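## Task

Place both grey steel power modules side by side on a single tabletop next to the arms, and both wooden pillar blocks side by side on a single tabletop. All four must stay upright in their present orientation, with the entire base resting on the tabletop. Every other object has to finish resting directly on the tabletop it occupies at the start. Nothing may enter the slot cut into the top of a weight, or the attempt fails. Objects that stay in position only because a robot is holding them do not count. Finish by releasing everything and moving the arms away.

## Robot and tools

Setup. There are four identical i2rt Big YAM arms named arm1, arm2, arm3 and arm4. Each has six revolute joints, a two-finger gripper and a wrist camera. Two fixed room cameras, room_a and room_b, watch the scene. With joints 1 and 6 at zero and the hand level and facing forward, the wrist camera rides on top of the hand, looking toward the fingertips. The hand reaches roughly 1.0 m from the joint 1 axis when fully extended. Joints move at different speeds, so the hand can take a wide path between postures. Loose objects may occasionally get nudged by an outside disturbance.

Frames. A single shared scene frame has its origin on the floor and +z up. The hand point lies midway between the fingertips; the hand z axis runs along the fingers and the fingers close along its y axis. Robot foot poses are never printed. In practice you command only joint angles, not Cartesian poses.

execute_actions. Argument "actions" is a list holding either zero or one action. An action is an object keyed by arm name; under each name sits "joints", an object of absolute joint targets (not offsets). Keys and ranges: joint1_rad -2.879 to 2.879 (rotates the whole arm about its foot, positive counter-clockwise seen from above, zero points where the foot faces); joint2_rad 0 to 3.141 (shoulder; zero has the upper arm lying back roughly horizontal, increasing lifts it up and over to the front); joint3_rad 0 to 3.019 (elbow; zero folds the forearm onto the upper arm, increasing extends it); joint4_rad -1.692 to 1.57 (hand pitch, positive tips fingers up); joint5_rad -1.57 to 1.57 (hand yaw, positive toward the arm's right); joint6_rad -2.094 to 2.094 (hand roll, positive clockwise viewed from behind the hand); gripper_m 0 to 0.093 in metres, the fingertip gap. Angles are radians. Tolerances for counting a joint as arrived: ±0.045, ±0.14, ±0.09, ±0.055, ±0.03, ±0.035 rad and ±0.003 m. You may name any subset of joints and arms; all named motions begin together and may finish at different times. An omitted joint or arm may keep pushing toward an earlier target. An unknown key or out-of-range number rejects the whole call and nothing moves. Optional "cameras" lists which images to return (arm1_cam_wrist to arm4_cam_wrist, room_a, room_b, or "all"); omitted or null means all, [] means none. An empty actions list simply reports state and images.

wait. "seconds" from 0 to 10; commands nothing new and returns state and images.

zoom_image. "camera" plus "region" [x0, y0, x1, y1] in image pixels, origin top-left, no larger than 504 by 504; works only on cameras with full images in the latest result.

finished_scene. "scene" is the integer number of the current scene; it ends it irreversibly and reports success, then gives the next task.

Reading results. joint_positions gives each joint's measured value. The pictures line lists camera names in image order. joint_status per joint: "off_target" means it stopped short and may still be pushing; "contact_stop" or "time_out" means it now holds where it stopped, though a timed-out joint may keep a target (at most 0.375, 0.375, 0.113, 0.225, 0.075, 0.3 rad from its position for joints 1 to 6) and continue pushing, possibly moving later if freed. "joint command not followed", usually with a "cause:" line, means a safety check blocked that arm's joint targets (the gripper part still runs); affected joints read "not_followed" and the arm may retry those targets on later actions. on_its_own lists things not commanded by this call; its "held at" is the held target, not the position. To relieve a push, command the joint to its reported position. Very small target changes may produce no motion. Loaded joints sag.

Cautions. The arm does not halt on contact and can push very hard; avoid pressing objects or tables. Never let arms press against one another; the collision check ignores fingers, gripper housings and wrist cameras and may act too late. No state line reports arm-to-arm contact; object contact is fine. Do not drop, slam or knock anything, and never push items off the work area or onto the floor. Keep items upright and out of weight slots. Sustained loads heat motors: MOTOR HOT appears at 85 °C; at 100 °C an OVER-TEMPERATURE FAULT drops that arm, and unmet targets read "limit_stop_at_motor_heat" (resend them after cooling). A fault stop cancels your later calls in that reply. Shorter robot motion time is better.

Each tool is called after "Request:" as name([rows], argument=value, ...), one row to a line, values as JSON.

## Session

Request:
execute_actions(actions=[])

Scene clock: 0.00 s.
arm1.joint_positions: joint1_rad=+0.035 joint2_rad=+0.413 joint3_rad=+1.514 joint4_rad=-1.418 joint5_rad=-0.262 joint6_rad=-0.494 gripper_m=+0.094
arm1.joint_status: not commanded
arm1.hand: x=+0.3882 y=+1.7696 z=+1.3917 quat_wxyz=(-0.160, +0.799, +0.106, -0.570) (m; scene frame)
arm2.joint_positions: joint1_rad=-0.803 joint2_rad=+0.504 joint3_rad=+1.634 joint4_rad=-1.470 joint5_rad=-0.198 joint6_rad=+0.509 gripper_m=+0.094
arm2.joint_status: not commanded
arm2.hand: x=+0.3637 y=+0.2735 z=+1.4201 quat_wxyz=(-0.565, -0.580, -0.574, +0.124) (m; scene frame)
arm3.joint_positions: joint1_rad=+0.166 joint2_rad=+0.321 joint3_rad=+1.675 joint4_rad=-1.542 joint5_rad=+0.310 joint6_rad=-0.588 gripper_m=+0.094
arm3.joint_status: not commanded
arm3.hand: x=-0.6867 y=-0.6667 z=+1.4610 quat_wxyz=(-0.619, +0.605, -0.474, -0.158) (m; scene frame)
arm4.joint_positions: joint1_rad=+0.169 joint2_rad=+0.372 joint3_rad=+1.374 joint4_rad=-1.313 joint5_rad=+0.055 joint6_rad=+0.249 gripper_m=+0.094
arm4.joint_status: not commanded
arm4.hand: x=-0.1242 y=-1.5916 z=+1.3439 quat_wxyz=(-0.358, -0.740, -0.334, +0.462) (m; scene frame)
pictures: arm1_cam_wrist, arm2_cam_wrist, arm3_cam_wrist, arm4_cam_wrist, room_a, room_b
Images, in order (width x height): arm1_cam_wrist 672x504, arm2_cam_wrist 672x504, arm3_cam_wrist 672x504, arm4_cam_wrist 672x504, room_a 672x504, room_b 672x504.

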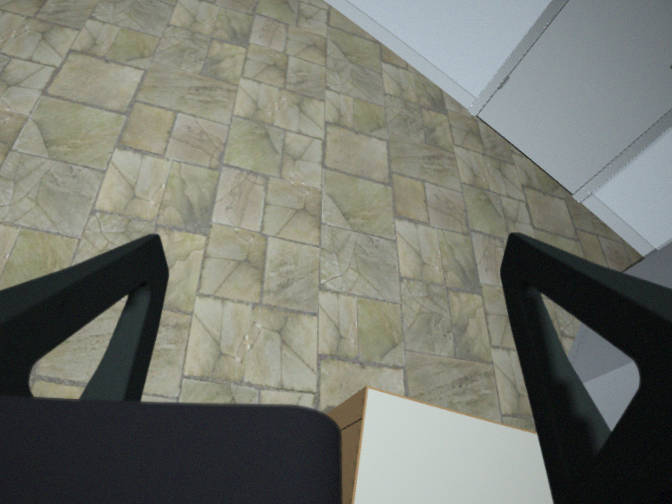

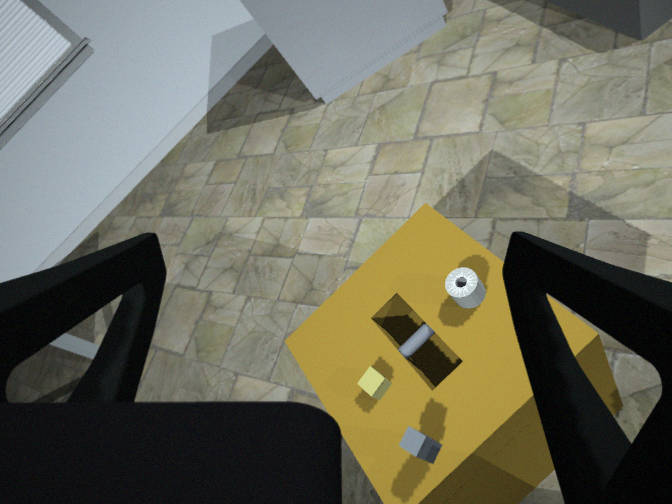

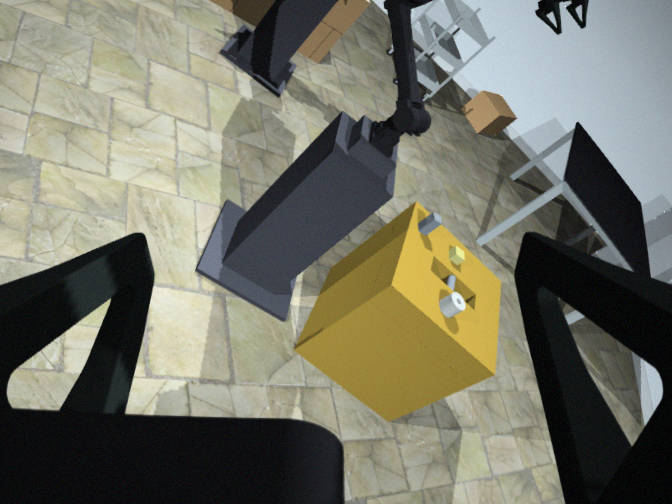

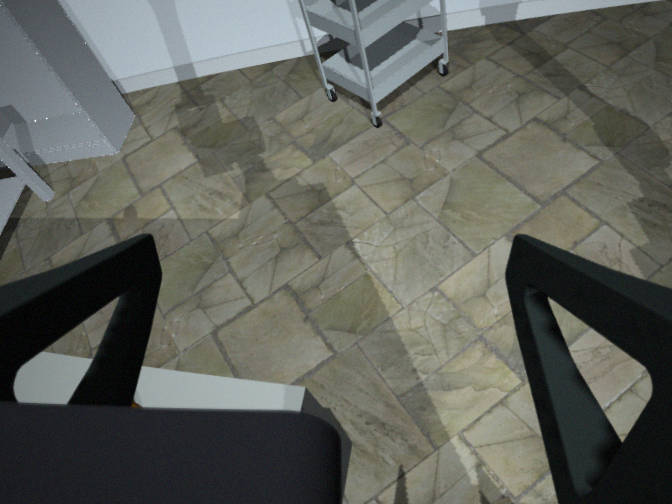

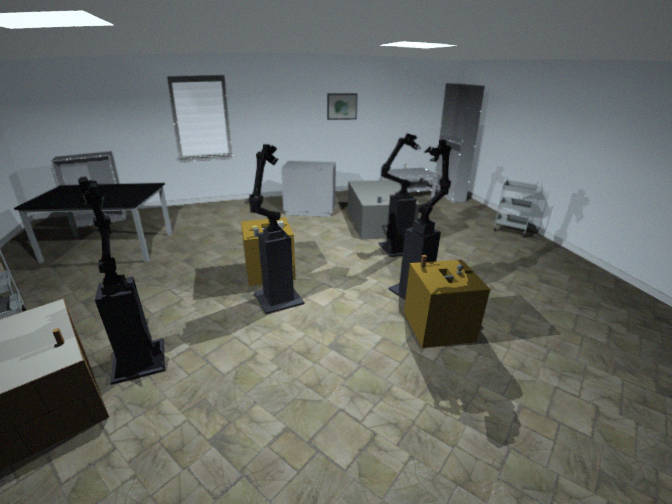

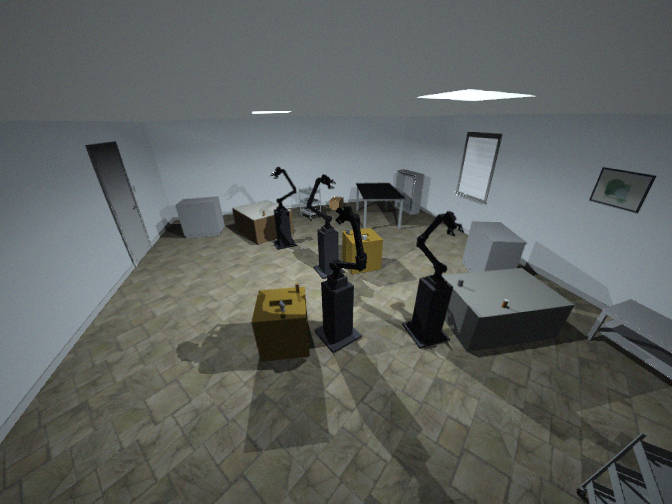

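Request:
execute_actions([
  {"arm1":{"joints":{"joint1_rad":-0.5,"joint2_rad":1.2,"joint3_rad":1.2,"joint4_rad":-0.95,"joint5_rad":0,"joint6_rad":0}},"arm2":{"joints":{"joint1_rad":0.1,"joint2_rad":1.37,"joint3_rad":0.7,"joint4_rad":-0.28,"joint5_rad":0,"joint6_rad":0}},"arm3":{"joints":{"joint1_rad":0.9,"joint2_rad":1.3,"joint3_rad":0.7,"joint4_rad":-0.36,"joint5_rad":0,"joint6_rad":0}},"arm4":{"joints":{"joint1_rad":1.3,"joint2_rad":1.2,"joint3_rad":1.3,"joint4_rad":-0.9,"joint5_rad":0,"joint6_rad":0}}},
], cameras=["arm1_cam_wrist","arm2_cam_wrist","arm3_cam_wrist","arm4_cam_wrist"])

Scene clock: 9.47 s.
arm1.joint_positions: joint1_rad=-0.502 joint2_rad=+1.189 joint3_rad=+1.187 joint4_rad=-0.968 joint5_rad=-0.003 joint6_rad=-0.008 gripper_m=+0.094
arm1.joint_status: all done
arm1.hand: x=+0.2315 y=+2.1464 z=+1.0838 quat_wxyz=(-0.134, +0.850, -0.436, -0.263) (m; scene frame)
arm2.joint_positions: joint1_rad=+0.098 joint2_rad=+1.385 joint3_rad=+0.708 joint4_rad=-0.297 joint5_rad=+0.001 joint6_rad=+0.011 gripper_m=+0.094
arm2.joint_status: all done
arm2.hand: x=+0.7222 y=+0.2290 z=+0.8536 quat_wxyz=(-0.288, -0.155, -0.944, +0.044) (m; scene frame)
arm3.joint_positions: joint1_rad=+0.898 joint2_rad=+1.287 joint3_rad=+0.695 joint4_rad=-0.380 joint5_rad=+0.002 joint6_rad=-0.009 gripper_m=+0.094
arm3.joint_status: all done
arm3.hand: x=-0.9929 y=-0.3140 z=+0.9088 quat_wxyz=(-0.133, +0.856, -0.428, -0.256) (m; scene frame)
arm4.joint_positions: joint1_rad=+1.301 joint2_rad=+1.209 joint3_rad=+1.290 joint4_rad=-0.920 joint5_rad=-0.001 joint6_rad=+0.008 gripper_m=+0.094
arm4.joint_status: all done
arm4.hand: x=+0.2622 y=-1.8521 z=+1.1235 quat_wxyz=(-0.327, -0.399, -0.844, +0.143) (m; scene frame)
pictures: arm1_cam_wrist, arm2_cam_wrist, arm3_cam_wrist, arm4_cam_wrist
Images, in order (width x height): arm1_cam_wrist 672x504, arm2_cam_wrist 672x504, arm3_cam_wrist 672x504, arm4_cam_wrist 672x504.

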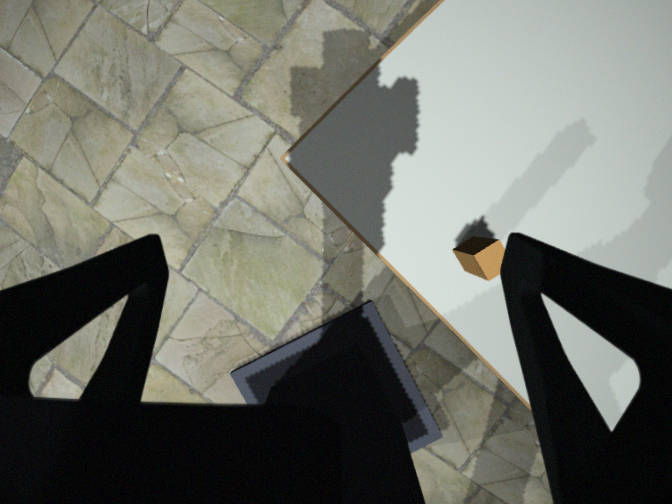

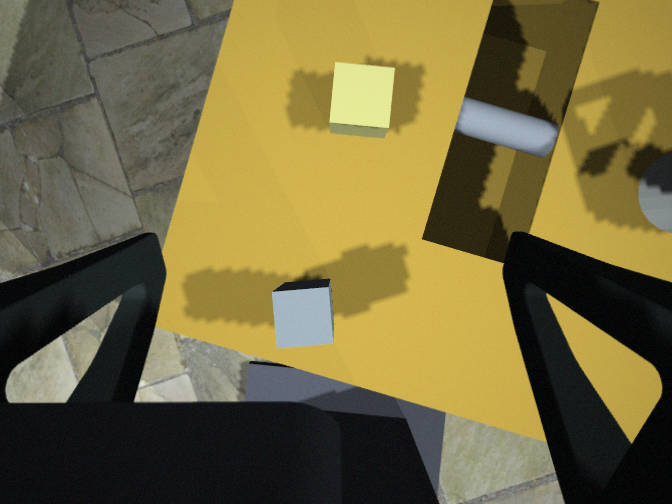

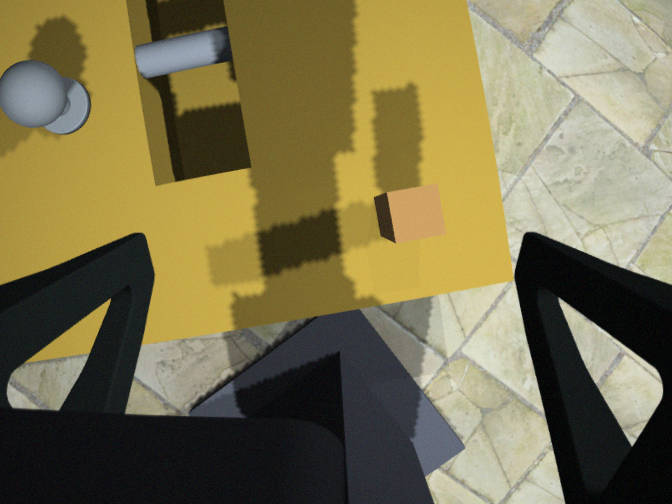

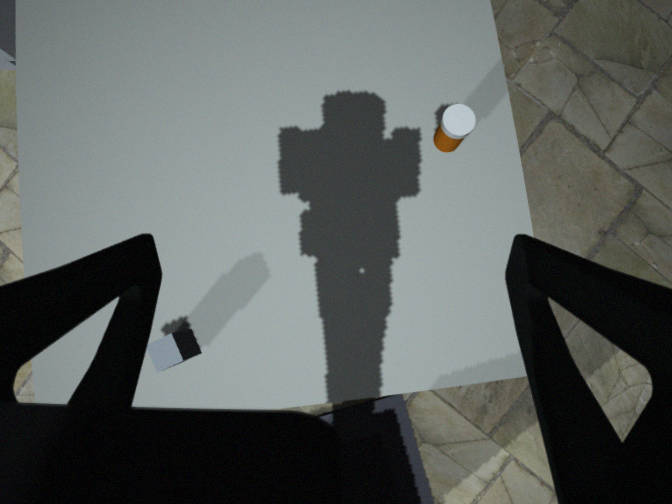

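Request:
execute_actions([
  {"arm1":{"joints":{"joint1_rad":1.889,"joint6_rad":-1.57}},"arm2":{"joints":{"joint1_rad":0.165,"joint2_rad":1.95,"joint3_rad":0.44,"joint4_rad":0.63}},"arm3":{"joints":{"joint1_rad":0.78,"joint2_rad":1.86,"joint3_rad":1.06,"joint4_rad":-0.75,"joint6_rad":-0.28}},"arm4":{"joints":{"joint1_rad":-2.72}}},
], cameras=["arm2_cam_wrist","arm3_cam_wrist"])

Scene clock: 23.90 s.
arm1.joint_positions: joint1_rad=+1.892 joint2_rad=+1.189 joint3_rad=+1.187 joint4_rad=-0.962 joint5_rad=-0.001 joint6_rad=-1.562 gripper_m=+0.095
arm1.joint_status: all done
arm1.hand: x=+0.4381 y=+1.3051 z=+1.0868 quat_wxyz=(-0.019, +0.067, +0.951, -0.300) (m; scene frame)
arm2.joint_positions: joint1_rad=+0.161 joint2_rad=+1.948 joint3_rad=+0.432 joint4_rad=+0.612 joint5_rad=+0.001 joint6_rad=+0.011 gripper_m=+0.094
arm2.joint_status: all done
arm2.hand: x=+0.6746 y=+0.2706 z=+0.6645 quat_wxyz=(-0.323, -0.124, -0.937, +0.039) (m; scene frame)
arm3.joint_positions: joint1_rad=+0.780 joint2_rad=+1.871 joint3_rad=+1.034 joint4_rad=-0.740 joint5_rad=+0.002 joint6_rad=-0.272 gripper_m=+0.094
arm3.joint_status: all done
arm3.hand: x=-0.9567 y=-0.2731 z=+0.7549 quat_wxyz=(+0.004, +0.924, -0.381, +0.008) (m; scene frame)
arm4.joint_positions: joint1_rad=-2.720 joint2_rad=+1.209 joint3_rad=+1.290 joint4_rad=-0.920 joint5_rad=+0.001 joint6_rad=+0.007 gripper_m=+0.094
arm4.joint_status: all done
arm4.hand: x=+0.0318 y=-0.9843 z=+1.1297 quat_wxyz=(+0.280, -0.596, +0.717, +0.231) (m; scene frame)
pictures: arm2_cam_wrist, arm3_cam_wrist
Images, in order (width x height): arm2_cam_wrist 672x504, arm3_cam_wrist 672x504.

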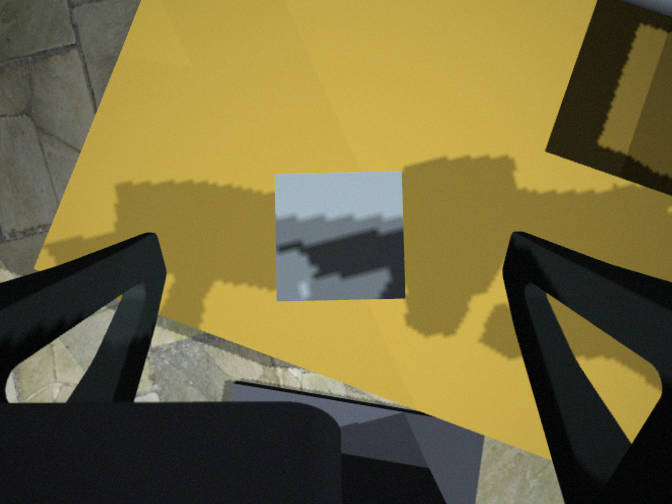

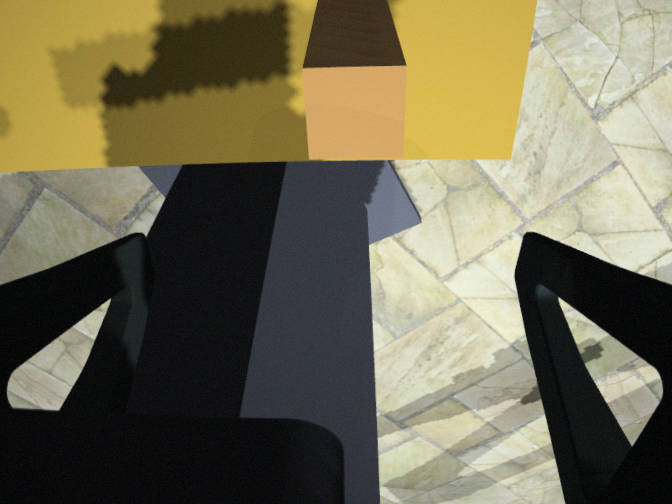

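Request:
execute_actions([
  {"arm2":{"joints":{"joint2_rad":2.19,"joint3_rad":0.52,"joint4_rad":0.8}},"arm3":{"joints":{"joint1_rad":0.76,"joint2_rad":2.11,"joint3_rad":1.08,"joint4_rad":-0.49}},"arm4":{"joints":{"joint2_rad":2.4,"joint3_rad":1.4,"joint4_rad":0.72}}},
], cameras=["arm2_cam_wrist","arm3_cam_wrist"])

Scene clock: 32.53 s.
arm1.joint_positions: joint1_rad=+1.892 joint2_rad=+1.189 joint3_rad=+1.187 joint4_rad=-0.962 joint5_rad=-0.001 joint6_rad=-1.562 gripper_m=+0.095
arm1.joint_status: not commanded
arm1.hand: x=+0.4381 y=+1.3051 z=+1.0868 quat_wxyz=(-0.019, +0.067, +0.951, -0.300) (m; scene frame)
arm2.joint_positions: joint1_rad=+0.161 joint2_rad=+2.202 joint3_rad=+0.523 joint4_rad=+0.782 joint5_rad=+0.001 joint6_rad=+0.011 gripper_m=+0.094
arm2.joint_status: all done
arm2.hand: x=+0.6887 y=+0.2670 z=+0.6057 quat_wxyz=(-0.327, -0.123, -0.936, +0.040) (m; scene frame)
arm3.joint_positions: joint1_rad=+0.771 joint2_rad=+2.127 joint3_rad=+1.067 joint4_rad=-0.504 joint5_rad=+0.002 joint6_rad=-0.272 gripper_m=+0.094
arm3.joint_status: all done
arm3.hand: x=-0.9594 y=-0.2595 z=+0.6489 quat_wxyz=(+0.000, +0.923, -0.385, +0.003) (m; scene frame)
arm4.joint_positions: joint1_rad=-2.720 joint2_rad=+2.386 joint3_rad=+1.389 joint4_rad=+0.694 joint5_rad=+0.001 joint6_rad=+0.007 gripper_m=+0.094
arm4.joint_status: all done
arm4.hand: x=+0.0874 y=-0.6951 z=+0.7230 quat_wxyz=(+0.459, -0.514, +0.616, +0.382) (m; scene frame)
pictures: arm2_cam_wrist, arm3_cam_wrist
Images, in order (width x height): arm2_cam_wrist 672x504, arm3_cam_wrist 672x504.

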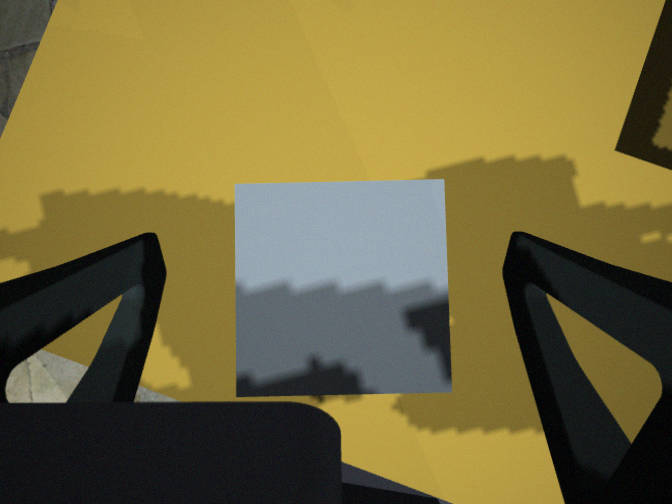

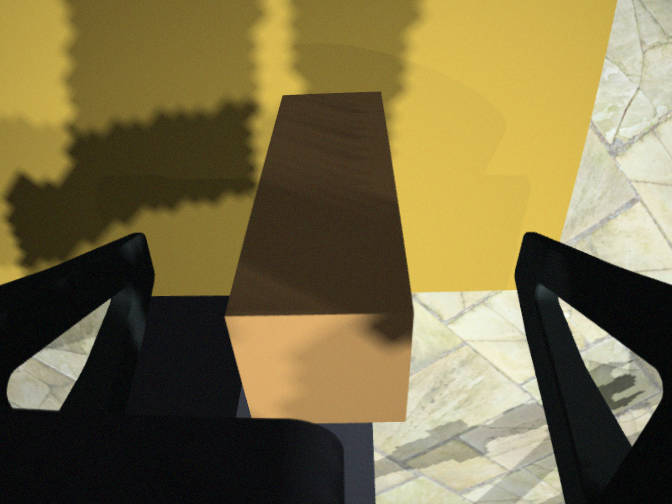

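Request:
execute_actions([
  {"arm2":{"joints":{"gripper_m":0.02}},"arm3":{"joints":{"gripper_m":0.01}}},
], cameras=["arm2_cam_wrist","arm3_cam_wrist"])

Request:
execute_actions([
  {"arm2":{"joints":{"joint2_rad":1.5,"joint3_rad":0.63,"joint4_rad":0.0}},"arm3":{"joints":{"joint2_rad":1.92,"joint3_rad":1.4,"joint4_rad":-1.05}}},
], cameras=[])

Request:
execute_actions([
  {"arm2":{"joints":{"joint1_rad":-1.337,"joint2_rad":2.0,"joint3_rad":1.5,"joint4_rad":-0.36}},"arm3":{"joints":{"joint1_rad":-0.508,"joint6_rad":-1.57}}},
], cameras=[])

Request:
execute_actions([
  {"arm2":{"joints":{"joint2_rad":2.6,"joint3_rad":2.5,"joint4_rad":-0.66}}},
], cameras=["arm2_cam_wrist","arm4_cam_wrist"])

Scene clock: 40.50 s.
arm1.joint_positions: joint1_rad=+1.892 joint2_rad=+1.189 joint3_rad=+1.187 joint4_rad=-0.962 joint5_rad=-0.001 joint6_rad=-1.562 gripper_m=+0.095
arm1.joint_status: not commanded
arm1.hand: x=+0.4381 y=+1.3051 z=+1.0868 quat_wxyz=(-0.019, +0.067, +0.951, -0.300) (m; scene frame)
arm2.joint_positions: joint1_rad=+0.161 joint2_rad=+2.202 joint3_rad=+0.523 joint4_rad=+0.783 joint5_rad=+0.001 joint6_rad=+0.010 gripper_m=+0.039
arm2.joint_status: gripper_m off_target (ended at +0.039, target +0.020)
arm2.hand: x=+0.6888 y=+0.2669 z=+0.6058 quat_wxyz=(-0.327, -0.123, -0.936, +0.040) (m; scene frame)
arm3.joint_positions: joint1_rad=+0.771 joint2_rad=+2.127 joint3_rad=+1.067 joint4_rad=-0.503 joint5_rad=+0.001 joint6_rad=-0.272 gripper_m=+0.034
arm3.joint_status: gripper_m off_target (ended at +0.034, target +0.010)
arm3.hand: x=-0.9596 y=-0.2593 z=+0.6489 quat_wxyz=(+0.000, +0.923, -0.385, +0.003) (m; scene frame)
arm4.joint_positions: joint1_rad=-2.720 joint2_rad=+2.386 joint3_rad=+1.389 joint4_rad=+0.694 joint5_rad=+0.001 joint6_rad=+0.007 gripper_m=+0.094
arm4.joint_status: not commanded
arm4.hand: x=+0.0874 y=-0.6951 z=+0.7230 quat_wxyz=(+0.459, -0.514, +0.616, +0.382) (m; scene frame)
pictures: arm2_cam_wrist, arm3_cam_wrist
Images, in order (width x height): arm2_cam_wrist 672x504, arm3_cam_wrist 672x504.

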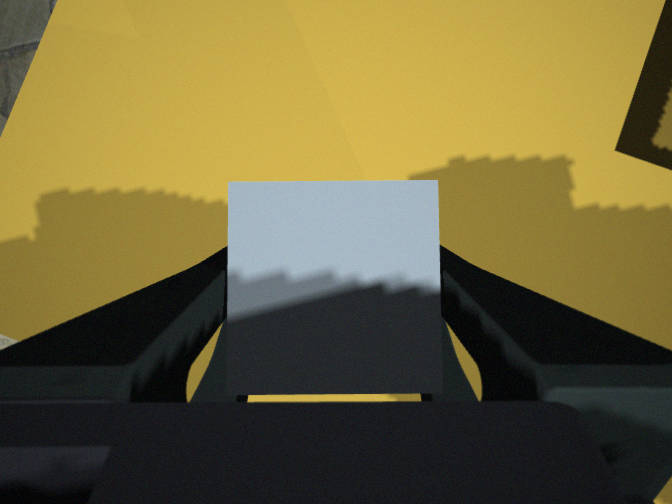

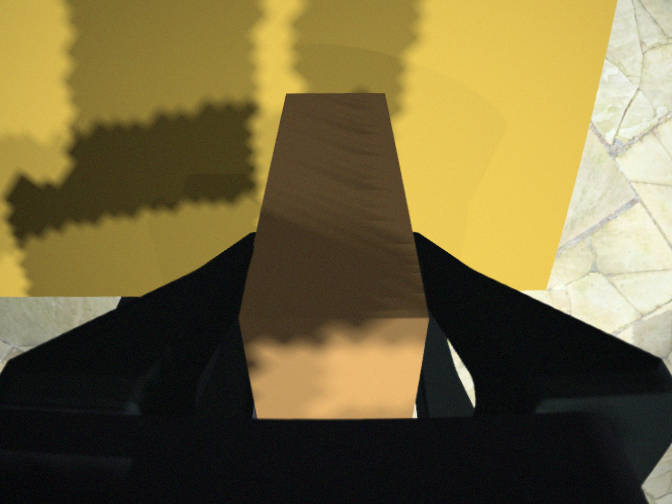

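Scene clock: 41.90 s.
arm1.joint_positions: joint1_rad=+1.892 joint2_rad=+1.189 joint3_rad=+1.187 joint4_rad=-0.962 joint5_rad=-0.001 joint6_rad=-1.562 gripper_m=+0.095
arm1.joint_status: not commanded
arm1.hand: x=+0.4381 y=+1.3051 z=+1.0868 quat_wxyz=(-0.019, +0.067, +0.951, -0.300) (m; scene frame)
arm2.joint_positions: joint1_rad=+0.161 joint2_rad=+1.514 joint3_rad=+0.612 joint4_rad=+0.001 joint5_rad=+0.001 joint6_rad=+0.010 gripper_m=+0.039
arm2.joint_status: all done
arm2.hand: x=+0.7331 y=+0.2555 z=+0.8013 quat_wxyz=(-0.324, -0.123, -0.937, +0.040) (m; scene frame)
arm3.joint_positions: joint1_rad=+0.771 joint2_rad=+1.915 joint3_rad=+1.391 joint4_rad=-1.038 joint5_rad=+0.001 joint6_rad=-0.272 gripper_m=+0.034
arm3.joint_status: all done
arm3.hand: x=-0.9992 y=-0.1890 z=+0.8382 quat_wxyz=(-0.001, +0.923, -0.385, +0.002) (m; scene frame)
arm4.joint_positions: joint1_rad=-2.720 joint2_rad=+2.386 joint3_rad=+1.389 joint4_rad=+0.694 joint5_rad=+0.001 joint6_rad=+0.007 gripper_m=+0.094
arm4.joint_status: not commanded
arm4.hand: x=+0.0874 y=-0.6951 z=+0.7230 quat_wxyz=(+0.459, -0.514, +0.616, +0.382) (m; scene frame)
pictures: none
No camera images: the call's "cameras" was empty. Leave "cameras" out to get every camera's image.

Scene clock: 43.93 s.
arm1.joint_positions: joint1_rad=+1.892 joint2_rad=+1.189 joint3_rad=+1.187 joint4_rad=-0.962 joint5_rad=-0.001 joint6_rad=-1.562 gripper_m=+0.095
arm1.joint_status: not commanded
arm1.hand: x=+0.4381 y=+1.3051 z=+1.0868 quat_wxyz=(-0.019, +0.067, +0.951, -0.300) (m; scene frame)
arm2.joint_positions: joint1_rad=-1.341 joint2_rad=+2.020 joint3_rad=+1.473 joint4_rad=-0.360 joint5_rad=+0.003 joint6_rad=+0.009 gripper_m=+0.039
arm2.joint_status: all done
arm2.hand: x=+0.1576 y=-0.3430 z=+0.8325 quat_wxyz=(-0.207, -0.729, -0.602, +0.252) (m; scene frame)
arm3.joint_positions: joint1_rad=-0.512 joint2_rad=+1.915 joint3_rad=+1.391 joint4_rad=-1.038 joint5_rad=+0.001 joint6_rad=-1.561 gripper_m=+0.034
arm3.joint_status: all done
arm3.hand: x=-0.3510 y=-0.2772 z=+0.8444 quat_wxyz=(-0.001, +0.924, -0.383, +0.008) (m; scene frame)
arm4.joint_positions: joint1_rad=-2.720 joint2_rad=+2.386 joint3_rad=+1.389 joint4_rad=+0.694 joint5_rad=+0.001 joint6_rad=+0.007 gripper_m=+0.094
arm4.joint_status: not commanded
arm4.hand: x=+0.0874 y=-0.6951 z=+0.7230 quat_wxyz=(+0.459, -0.514, +0.616, +0.382) (m; scene frame)
pictures: none
No camera images: the call's "cameras" was empty. Leave "cameras" out to get every camera's image.

Scene clock: 45.90 s.
arm1.joint_positions: joint1_rad=+1.892 joint2_rad=+1.189 joint3_rad=+1.187 joint4_rad=-0.962 joint5_rad=-0.001 joint6_rad=-1.562 gripper_m=+0.095
arm1.joint_status: not commanded
arm1.hand: x=+0.4381 y=+1.3051 z=+1.0868 quat_wxyz=(-0.019, +0.067, +0.951, -0.300) (m; scene frame)
arm2.joint_positions: joint1_rad=-1.341 joint2_rad=+2.617 joint3_rad=+2.441 joint4_rad=-0.666 joint5_rad=+0.003 joint6_rad=+0.009 gripper_m=+0.039
arm2.joint_status: all done
arm2.hand: x=+0.1214 y=-0.5380 z=+0.7939 quat_wxyz=(-0.227, -0.721, -0.594, +0.275) (m; scene frame)
arm3.joint_positions: joint1_rad=-0.512 joint2_rad=+1.915 joint3_rad=+1.391 joint4_rad=-1.038 joint5_rad=+0.001 joint6_rad=-1.561 gripper_m=+0.034
arm3.joint_status: not commanded
arm3.hand: x=-0.3510 y=-0.2772 z=+0.8444 quat_wxyz=(-0.001, +0.924, -0.383, +0.008) (m; scene frame)
arm4.joint_positions: joint1_rad=-2.720 joint2_rad=+2.386 joint3_rad=+1.389 joint4_rad=+0.694 joint5_rad=+0.001 joint6_rad=+0.007 gripper_m=+0.094
arm4.joint_status: not commanded
arm4.hand: x=+0.0874 y=-0.6951 z=+0.7230 quat_wxyz=(+0.459, -0.514, +0.616, +0.382) (m; scene frame)
pictures: arm2_cam_wrist, arm4_cam_wrist
Images, in order (width x height): arm2_cam_wrist 672x504, arm4_cam_wrist 672x504.

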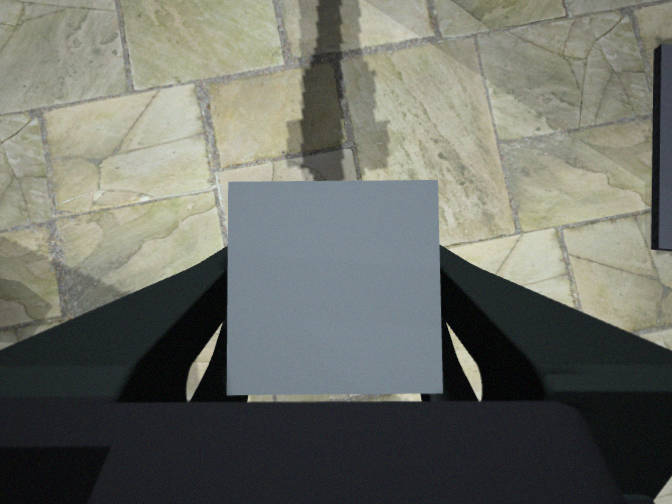

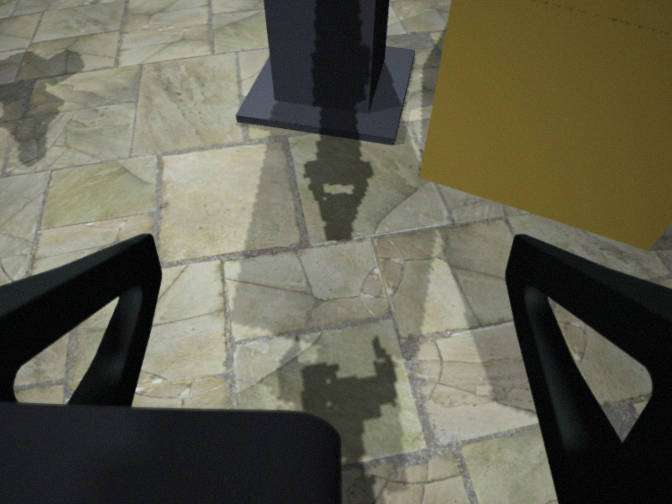

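Request:
execute_actions([
  {"arm2":{"joints":{"joint4_rad":-0.72}},"arm4":{"joints":{"joint2_rad":2.75,"joint3_rad":2.28,"joint4_rad":0.2}}},
], cameras=["arm4_cam_wrist"])

Scene clock: 51.63 s.
arm1.joint_positions: joint1_rad=+1.892 joint2_rad=+1.189 joint3_rad=+1.187 joint4_rad=-0.962 joint5_rad=-0.001 joint6_rad=-1.562 gripper_m=+0.095
arm1.joint_status: not commanded
arm1.hand: x=+0.4381 y=+1.3051 z=+1.0868 quat_wxyz=(-0.019, +0.067, +0.951, -0.300) (m; scene frame)
arm2.joint_positions: joint1_rad=-1.341 joint2_rad=+2.618 joint3_rad=+2.441 joint4_rad=-0.719 joint5_rad=+0.003 joint6_rad=+0.009 gripper_m=+0.039
arm2.joint_status: all done
arm2.hand: x=+0.1232 y=-0.5280 z=+0.7847 quat_wxyz=(-0.210, -0.728, -0.600, +0.256) (m; scene frame)
arm3.joint_positions: joint1_rad=-0.512 joint2_rad=+1.915 joint3_rad=+1.391 joint4_rad=-1.038 joint5_rad=+0.001 joint6_rad=-1.561 gripper_m=+0.034
arm3.joint_status: not commanded
arm3.hand: x=-0.3510 y=-0.2772 z=+0.8444 quat_wxyz=(-0.001, +0.924, -0.383, +0.008) (m; scene frame)
arm4.joint_positions: joint1_rad=-2.720 joint2_rad=+2.715 joint3_rad=+2.259 joint4_rad=+0.218 joint5_rad=+0.001 joint6_rad=+0.007 gripper_m=+0.094
arm4.joint_status: all done
arm4.hand: x=+0.1209 y=-0.5082 z=+0.7775 quat_wxyz=(+0.479, -0.501, +0.601, +0.398) (m; scene frame)
pictures: arm4_cam_wrist
Images, in order (width x height): arm4_cam_wrist 672x504.

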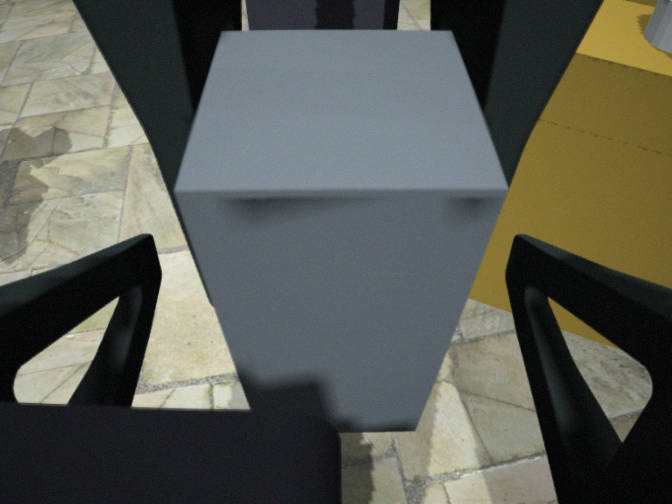

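Request:
execute_actions([
  {"arm4":{"joints":{"joint2_rad":2.78}}},
], cameras=["arm4_cam_wrist"])

Scene clock: 54.63 s.
arm1.joint_positions: joint1_rad=+1.892 joint2_rad=+1.189 joint3_rad=+1.187 joint4_rad=-0.962 joint5_rad=-0.001 joint6_rad=-1.562 gripper_m=+0.095
arm1.joint_status: not commanded
arm1.hand: x=+0.4381 y=+1.3051 z=+1.0868 quat_wxyz=(-0.019, +0.067, +0.951, -0.300) (m; scene frame)
arm2.joint_positions: joint1_rad=-1.341 joint2_rad=+2.618 joint3_rad=+2.441 joint4_rad=-0.719 joint5_rad=+0.003 joint6_rad=+0.009 gripper_m=+0.039
arm2.joint_status: not commanded
arm2.hand: x=+0.1232 y=-0.5280 z=+0.7847 quat_wxyz=(-0.210, -0.728, -0.600, +0.256) (m; scene frame)
arm3.joint_positions: joint1_rad=-0.512 joint2_rad=+1.915 joint3_rad=+1.391 joint4_rad=-1.038 joint5_rad=+0.001 joint6_rad=-1.561 gripper_m=+0.034
arm3.joint_status: not commanded
arm3.hand: x=-0.3510 y=-0.2772 z=+0.8444 quat_wxyz=(-0.001, +0.924, -0.383, +0.008) (m; scene frame)
arm4.joint_positions: joint1_rad=-2.720 joint2_rad=+2.739 joint3_rad=+2.259 joint4_rad=+0.218 joint5_rad=+0.001 joint6_rad=+0.007 gripper_m=+0.094
arm4.joint_status: all done
arm4.hand: x=+0.1205 y=-0.5113 z=+0.7549 quat_wxyz=(+0.472, -0.506, +0.607, +0.392) (m; scene frame)
pictures: arm4_cam_wrist
Images, in order (width x height): arm4_cam_wrist 672x504.

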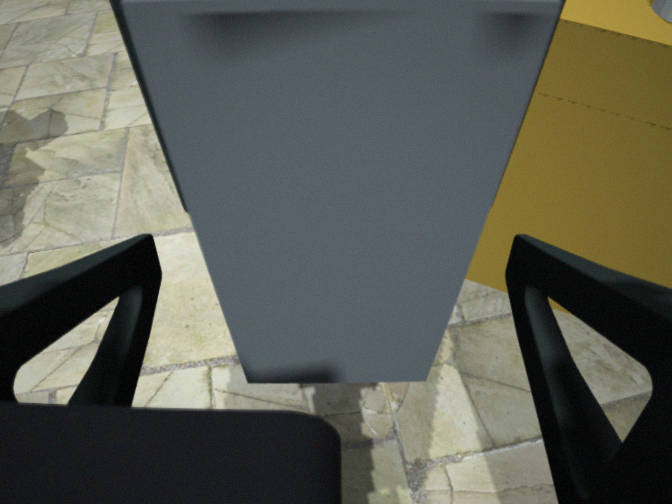

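Request:
execute_actions([
  {"arm4":{"joints":{"joint2_rad":2.74,"joint4_rad":0.175,"gripper_m":0.02}}},
], cameras=["arm4_cam_wrist"])

Scene clock: 58.47 s.
arm1.joint_positions: joint1_rad=+1.892 joint2_rad=+1.189 joint3_rad=+1.187 joint4_rad=-0.962 joint5_rad=-0.001 joint6_rad=-1.562 gripper_m=+0.095
arm1.joint_status: not commanded
arm1.hand: x=+0.4381 y=+1.3051 z=+1.0868 quat_wxyz=(-0.019, +0.067, +0.951, -0.300) (m; scene frame)
arm2.joint_positions: joint1_rad=-1.341 joint2_rad=+2.618 joint3_rad=+2.441 joint4_rad=-0.719 joint5_rad=+0.004 joint6_rad=+0.009 gripper_m=+0.039
arm2.joint_status: not commanded
arm2.hand: x=+0.1232 y=-0.5280 z=+0.7847 quat_wxyz=(-0.210, -0.728, -0.600, +0.256) (m; scene frame)
arm3.joint_positions: joint1_rad=-0.512 joint2_rad=+1.915 joint3_rad=+1.391 joint4_rad=-1.038 joint5_rad=+0.001 joint6_rad=-1.561 gripper_m=+0.034
arm3.joint_status: not commanded
arm3.hand: x=-0.3510 y=-0.2772 z=+0.8444 quat_wxyz=(-0.001, +0.924, -0.383, +0.008) (m; scene frame)
arm4.joint_positions: joint1_rad=-2.720 joint2_rad=+2.739 joint3_rad=+2.259 joint4_rad=+0.196 joint5_rad=+0.001 joint6_rad=+0.006 gripper_m=+0.039
arm4.joint_status: gripper_m off_target (ended at +0.039, target +0.020); the others done
arm4.hand: x=+0.1203 y=-0.5127 z=+0.7496 quat_wxyz=(+0.465, -0.510, +0.612, +0.386) (m; scene frame)
pictures: arm4_cam_wrist
Images, in order (width x height): arm4_cam_wrist 672x504.

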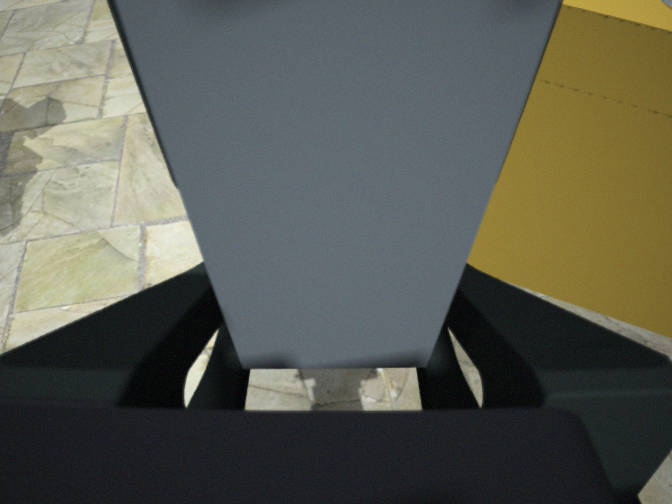

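Request:
execute_actions([
  {"arm2":{"joints":{"gripper_m":0.093}}},
], cameras=[])

Request:
execute_actions([
  {"arm4":{"joints":{"joint2_rad":2.35,"joint3_rad":1.4,"joint4_rad":0.74}},"arm2":{"joints":{"joint2_rad":2.2,"joint3_rad":1.9}}},
], cameras=[])

Request:
execute_actions([
  {"arm4":{"joints":{"joint2_rad":1.2,"joint3_rad":0.6,"joint4_rad":0.34}},"arm2":{"joints":{"joint2_rad":2.37,"joint3_rad":1.31,"joint4_rad":1.09}}},
], cameras=[])

Request:
execute_actions([
  {"arm4":{"joints":{"joint1_rad":1.4}},"arm2":{"joints":{"joint1_rad":-1.945}}},
], cameras=["arm2_cam_wrist"])

Request:
execute_actions([
  {"arm4":{"joints":{"joint2_rad":2.42,"joint3_rad":1.19,"joint4_rad":1.05}},"arm2":{"joints":{"joint2_rad":2.63,"joint3_rad":1.95,"joint4_rad":0.71}}},
], cameras=["arm4_cam_wrist","arm2_cam_wrist","room_b"])

Request:
zoom_image(camera="room_b", region=[430, 235, 530, 315])

Scene clock: 76.50 s.
arm1.joint_positions: joint1_rad=+1.892 joint2_rad=+1.189 joint3_rad=+1.187 joint4_rad=-0.962 joint5_rad=-0.001 joint6_rad=-1.562 gripper_m=+0.095
arm1.joint_status: not commanded
arm1.hand: x=+0.4381 y=+1.3051 z=+1.0868 quat_wxyz=(-0.019, +0.067, +0.951, -0.300) (m; scene frame)
arm2.joint_positions: joint1_rad=-1.341 joint2_rad=+2.618 joint3_rad=+2.441 joint4_rad=-0.719 joint5_rad=+0.004 joint6_rad=+0.009 gripper_m=+0.093
arm2.joint_status: all done
arm2.hand: x=+0.1232 y=-0.5280 z=+0.7847 quat_wxyz=(-0.210, -0.728, -0.600, +0.256) (m; scene frame)
arm3.joint_positions: joint1_rad=-0.512 joint2_rad=+1.915 joint3_rad=+1.391 joint4_rad=-1.038 joint5_rad=+0.001 joint6_rad=-1.561 gripper_m=+0.034
arm3.joint_status: not commanded
arm3.hand: x=-0.3510 y=-0.2772 z=+0.8444 quat_wxyz=(-0.001, +0.924, -0.383, +0.008) (m; scene frame)
arm4.joint_positions: joint1_rad=-2.720 joint2_rad=+2.739 joint3_rad=+2.259 joint4_rad=+0.187 joint5_rad=+0.000 joint6_rad=+0.006 gripper_m=+0.039
arm4.joint_status: not commanded
arm4.hand: x=+0.1202 y=-0.5132 z=+0.7476 quat_wxyz=(+0.462, -0.512, +0.614, +0.384) (m; scene frame)
pictures: none
No camera images: the call's "cameras" was empty. Leave "cameras" out to get every camera's image.

Scene clock: 78.10 s.
arm1.joint_positions: joint1_rad=+1.892 joint2_rad=+1.189 joint3_rad=+1.187 joint4_rad=-0.962 joint5_rad=-0.001 joint6_rad=-1.562 gripper_m=+0.095
arm1.joint_status: not commanded
arm1.hand: x=+0.4381 y=+1.3051 z=+1.0868 quat_wxyz=(-0.019, +0.067, +0.951, -0.300) (m; scene frame)
arm2.joint_positions: joint1_rad=-1.341 joint2_rad=+2.220 joint3_rad=+1.898 joint4_rad=-0.721 joint5_rad=+0.004 joint6_rad=+0.009 gripper_m=+0.093
arm2.joint_status: all done
arm2.hand: x=+0.1456 y=-0.4078 z=+0.8410 quat_wxyz=(-0.165, -0.745, -0.614, +0.202) (m; scene frame)
arm3.joint_positions: joint1_rad=-0.512 joint2_rad=+1.915 joint3_rad=+1.391 joint4_rad=-1.038 joint5_rad=+0.001 joint6_rad=-1.561 gripper_m=+0.034
arm3.joint_status: not commanded
arm3.hand: x=-0.3510 y=-0.2772 z=+0.8444 quat_wxyz=(-0.001, +0.924, -0.383, +0.008) (m; scene frame)
arm4.joint_positions: joint1_rad=-2.720 joint2_rad=+2.366 joint3_rad=+1.379 joint4_rad=+0.715 joint5_rad=+0.000 joint6_rad=+0.006 gripper_m=+0.039
arm4.joint_status: all done
arm4.hand: x=+0.0874 y=-0.6942 z=+0.7386 quat_wxyz=(+0.469, -0.508, +0.609, +0.389) (m; scene frame)
pictures: none
No camera images: the call's "cameras" was empty. Leave "cameras" out to get every camera's image.

Scene clock: 80.03 s.
arm1.joint_positions: joint1_rad=+1.892 joint2_rad=+1.189 joint3_rad=+1.187 joint4_rad=-0.962 joint5_rad=-0.001 joint6_rad=-1.562 gripper_m=+0.095
arm1.joint_status: not commanded
arm1.hand: x=+0.4381 y=+1.3051 z=+1.0868 quat_wxyz=(-0.019, +0.067, +0.951, -0.300) (m; scene frame)
arm2.joint_positions: joint1_rad=-1.341 joint2_rad=+2.374 joint3_rad=+1.302 joint4_rad=+1.070 joint5_rad=+0.004 joint6_rad=+0.009 gripper_m=+0.093
arm2.joint_status: all done
arm2.hand: x=+0.1491 y=-0.3874 z=+0.7915 quat_wxyz=(-0.452, -0.546, -0.450, +0.543) (m; scene frame)
arm3.joint_positions: joint1_rad=-0.512 joint2_rad=+1.915 joint3_rad=+1.391 joint4_rad=-1.038 joint5_rad=+0.001 joint6_rad=-1.561 gripper_m=+0.034
arm3.joint_status: not commanded
arm3.hand: x=-0.3510 y=-0.2772 z=+0.8444 quat_wxyz=(-0.001, +0.924, -0.383, +0.008) (m; scene frame)
arm4.joint_positions: joint1_rad=-2.720 joint2_rad=+1.209 joint3_rad=+0.598 joint4_rad=+0.354 joint5_rad=+0.000 joint6_rad=+0.006 gripper_m=+0.039
arm4.joint_status: all done
arm4.hand: x=+0.0340 y=-0.9772 z=+1.0003 quat_wxyz=(+0.473, -0.505, +0.605, +0.393) (m; scene frame)
pictures: none
No camera images: the call's "cameras" was empty. Leave "cameras" out to get every camera's image.

Scene clock: 83.13 s.
arm1.joint_positions: joint1_rad=+1.892 joint2_rad=+1.189 joint3_rad=+1.187 joint4_rad=-0.962 joint5_rad=-0.001 joint6_rad=-1.562 gripper_m=+0.095
arm1.joint_status: not commanded
arm1.hand: x=+0.4381 y=+1.3051 z=+1.0868 quat_wxyz=(-0.019, +0.067, +0.951, -0.300) (m; scene frame)
arm2.joint_positions: joint1_rad=-1.939 joint2_rad=+2.374 joint3_rad=+1.302 joint4_rad=+1.070 joint5_rad=+0.002 joint6_rad=+0.009 gripper_m=+0.093
arm2.joint_status: all done
arm2.hand: x=-0.2525 y=-0.1769 z=+0.7932 quat_wxyz=(-0.273, -0.654, -0.270, +0.652) (m; scene frame)
arm3.joint_positions: joint1_rad=-0.512 joint2_rad=+1.915 joint3_rad=+1.391 joint4_rad=-1.038 joint5_rad=+0.001 joint6_rad=-1.561 gripper_m=+0.034
arm3.joint_status: not commanded
arm3.hand: x=-0.3510 y=-0.2772 z=+0.8444 quat_wxyz=(-0.001, +0.924, -0.383, +0.008) (m; scene frame)
arm4.joint_positions: joint1_rad=+1.399 joint2_rad=+1.209 joint3_rad=+0.598 joint4_rad=+0.354 joint5_rad=-0.002 joint6_rad=+0.006 gripper_m=+0.039
arm4.joint_status: all done
arm4.hand: x=+0.3035 y=-1.8218 z=+0.9946 quat_wxyz=(-0.569, -0.304, -0.731, +0.223) (m; scene frame)
pictures: arm2_cam_wrist
Images, in order (width x height): arm2_cam_wrist 672x504.

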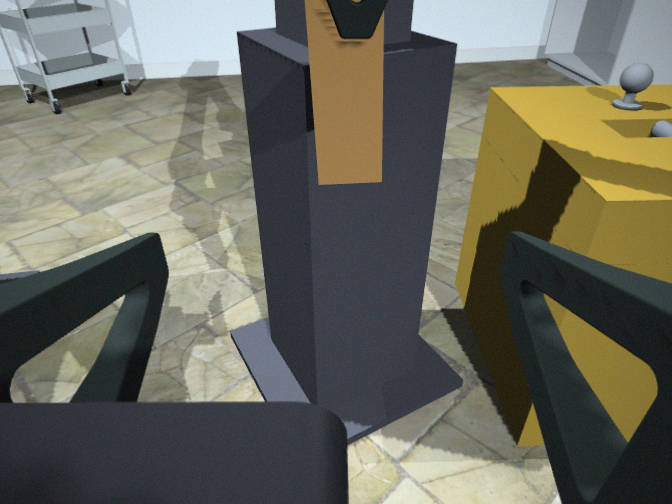

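Scene clock: 84.87 s.
arm1.joint_positions: joint1_rad=+1.892 joint2_rad=+1.189 joint3_rad=+1.187 joint4_rad=-0.962 joint5_rad=-0.001 joint6_rad=-1.562 gripper_m=+0.095
arm1.joint_status: not commanded
arm1.hand: x=+0.4381 y=+1.3051 z=+1.0868 quat_wxyz=(-0.019, +0.067, +0.951, -0.300) (m; scene frame)
arm2.joint_positions: joint1_rad=-1.939 joint2_rad=+2.627 joint3_rad=+1.911 joint4_rad=+0.711 joint5_rad=+0.002 joint6_rad=+0.009 gripper_m=+0.093
arm2.joint_status: all done
arm2.hand: x=-0.3571 y=-0.2826 z=+0.7909 quat_wxyz=(-0.273, -0.654, -0.270, +0.651) (m; scene frame)
arm3.joint_positions: joint1_rad=-0.512 joint2_rad=+1.915 joint3_rad=+1.391 joint4_rad=-1.038 joint5_rad=+0.001 joint6_rad=-1.561 gripper_m=+0.034
arm3.joint_status: not commanded
arm3.hand: x=-0.3510 y=-0.2772 z=+0.8444 quat_wxyz=(-0.001, +0.924, -0.383, +0.008) (m; scene frame)
arm4.joint_positions: joint1_rad=+1.399 joint2_rad=+2.442 joint3_rad=+1.169 joint4_rad=+1.014 joint5_rad=-0.002 joint6_rad=+0.006 gripper_m=+0.039
arm4.joint_status: all done
arm4.hand: x=+0.4519 y=-1.9600 z=+0.6615 quat_wxyz=(-0.568, -0.304, -0.732, +0.222) (m; scene frame)
pictures: arm2_cam_wrist, arm4_cam_wrist, room_b
Images, in order (width x height): arm2_cam_wrist 672x504, arm4_cam_wrist 672x504, room_b 672x504.

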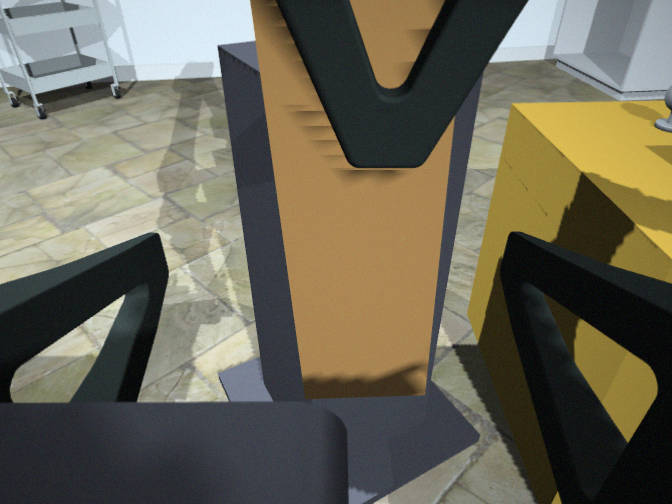

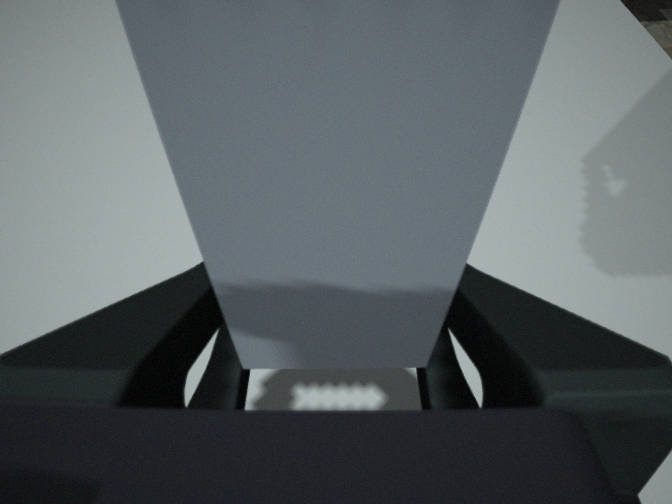

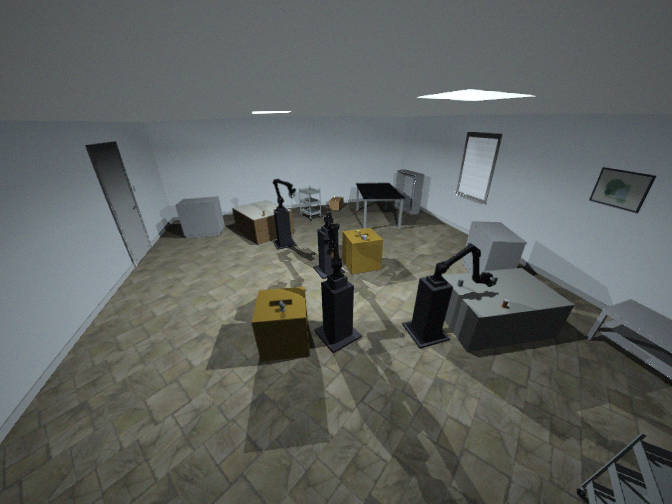

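Region (430, 235, 530, 315) of room_b's 672x504 image, scaled by 5.040, with more detail than that image has; it fills the top 403 rows of this view, and the rest is white.

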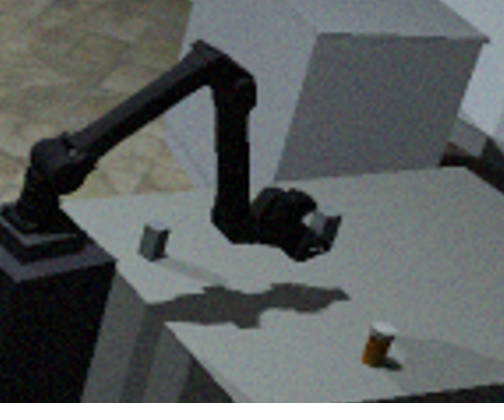

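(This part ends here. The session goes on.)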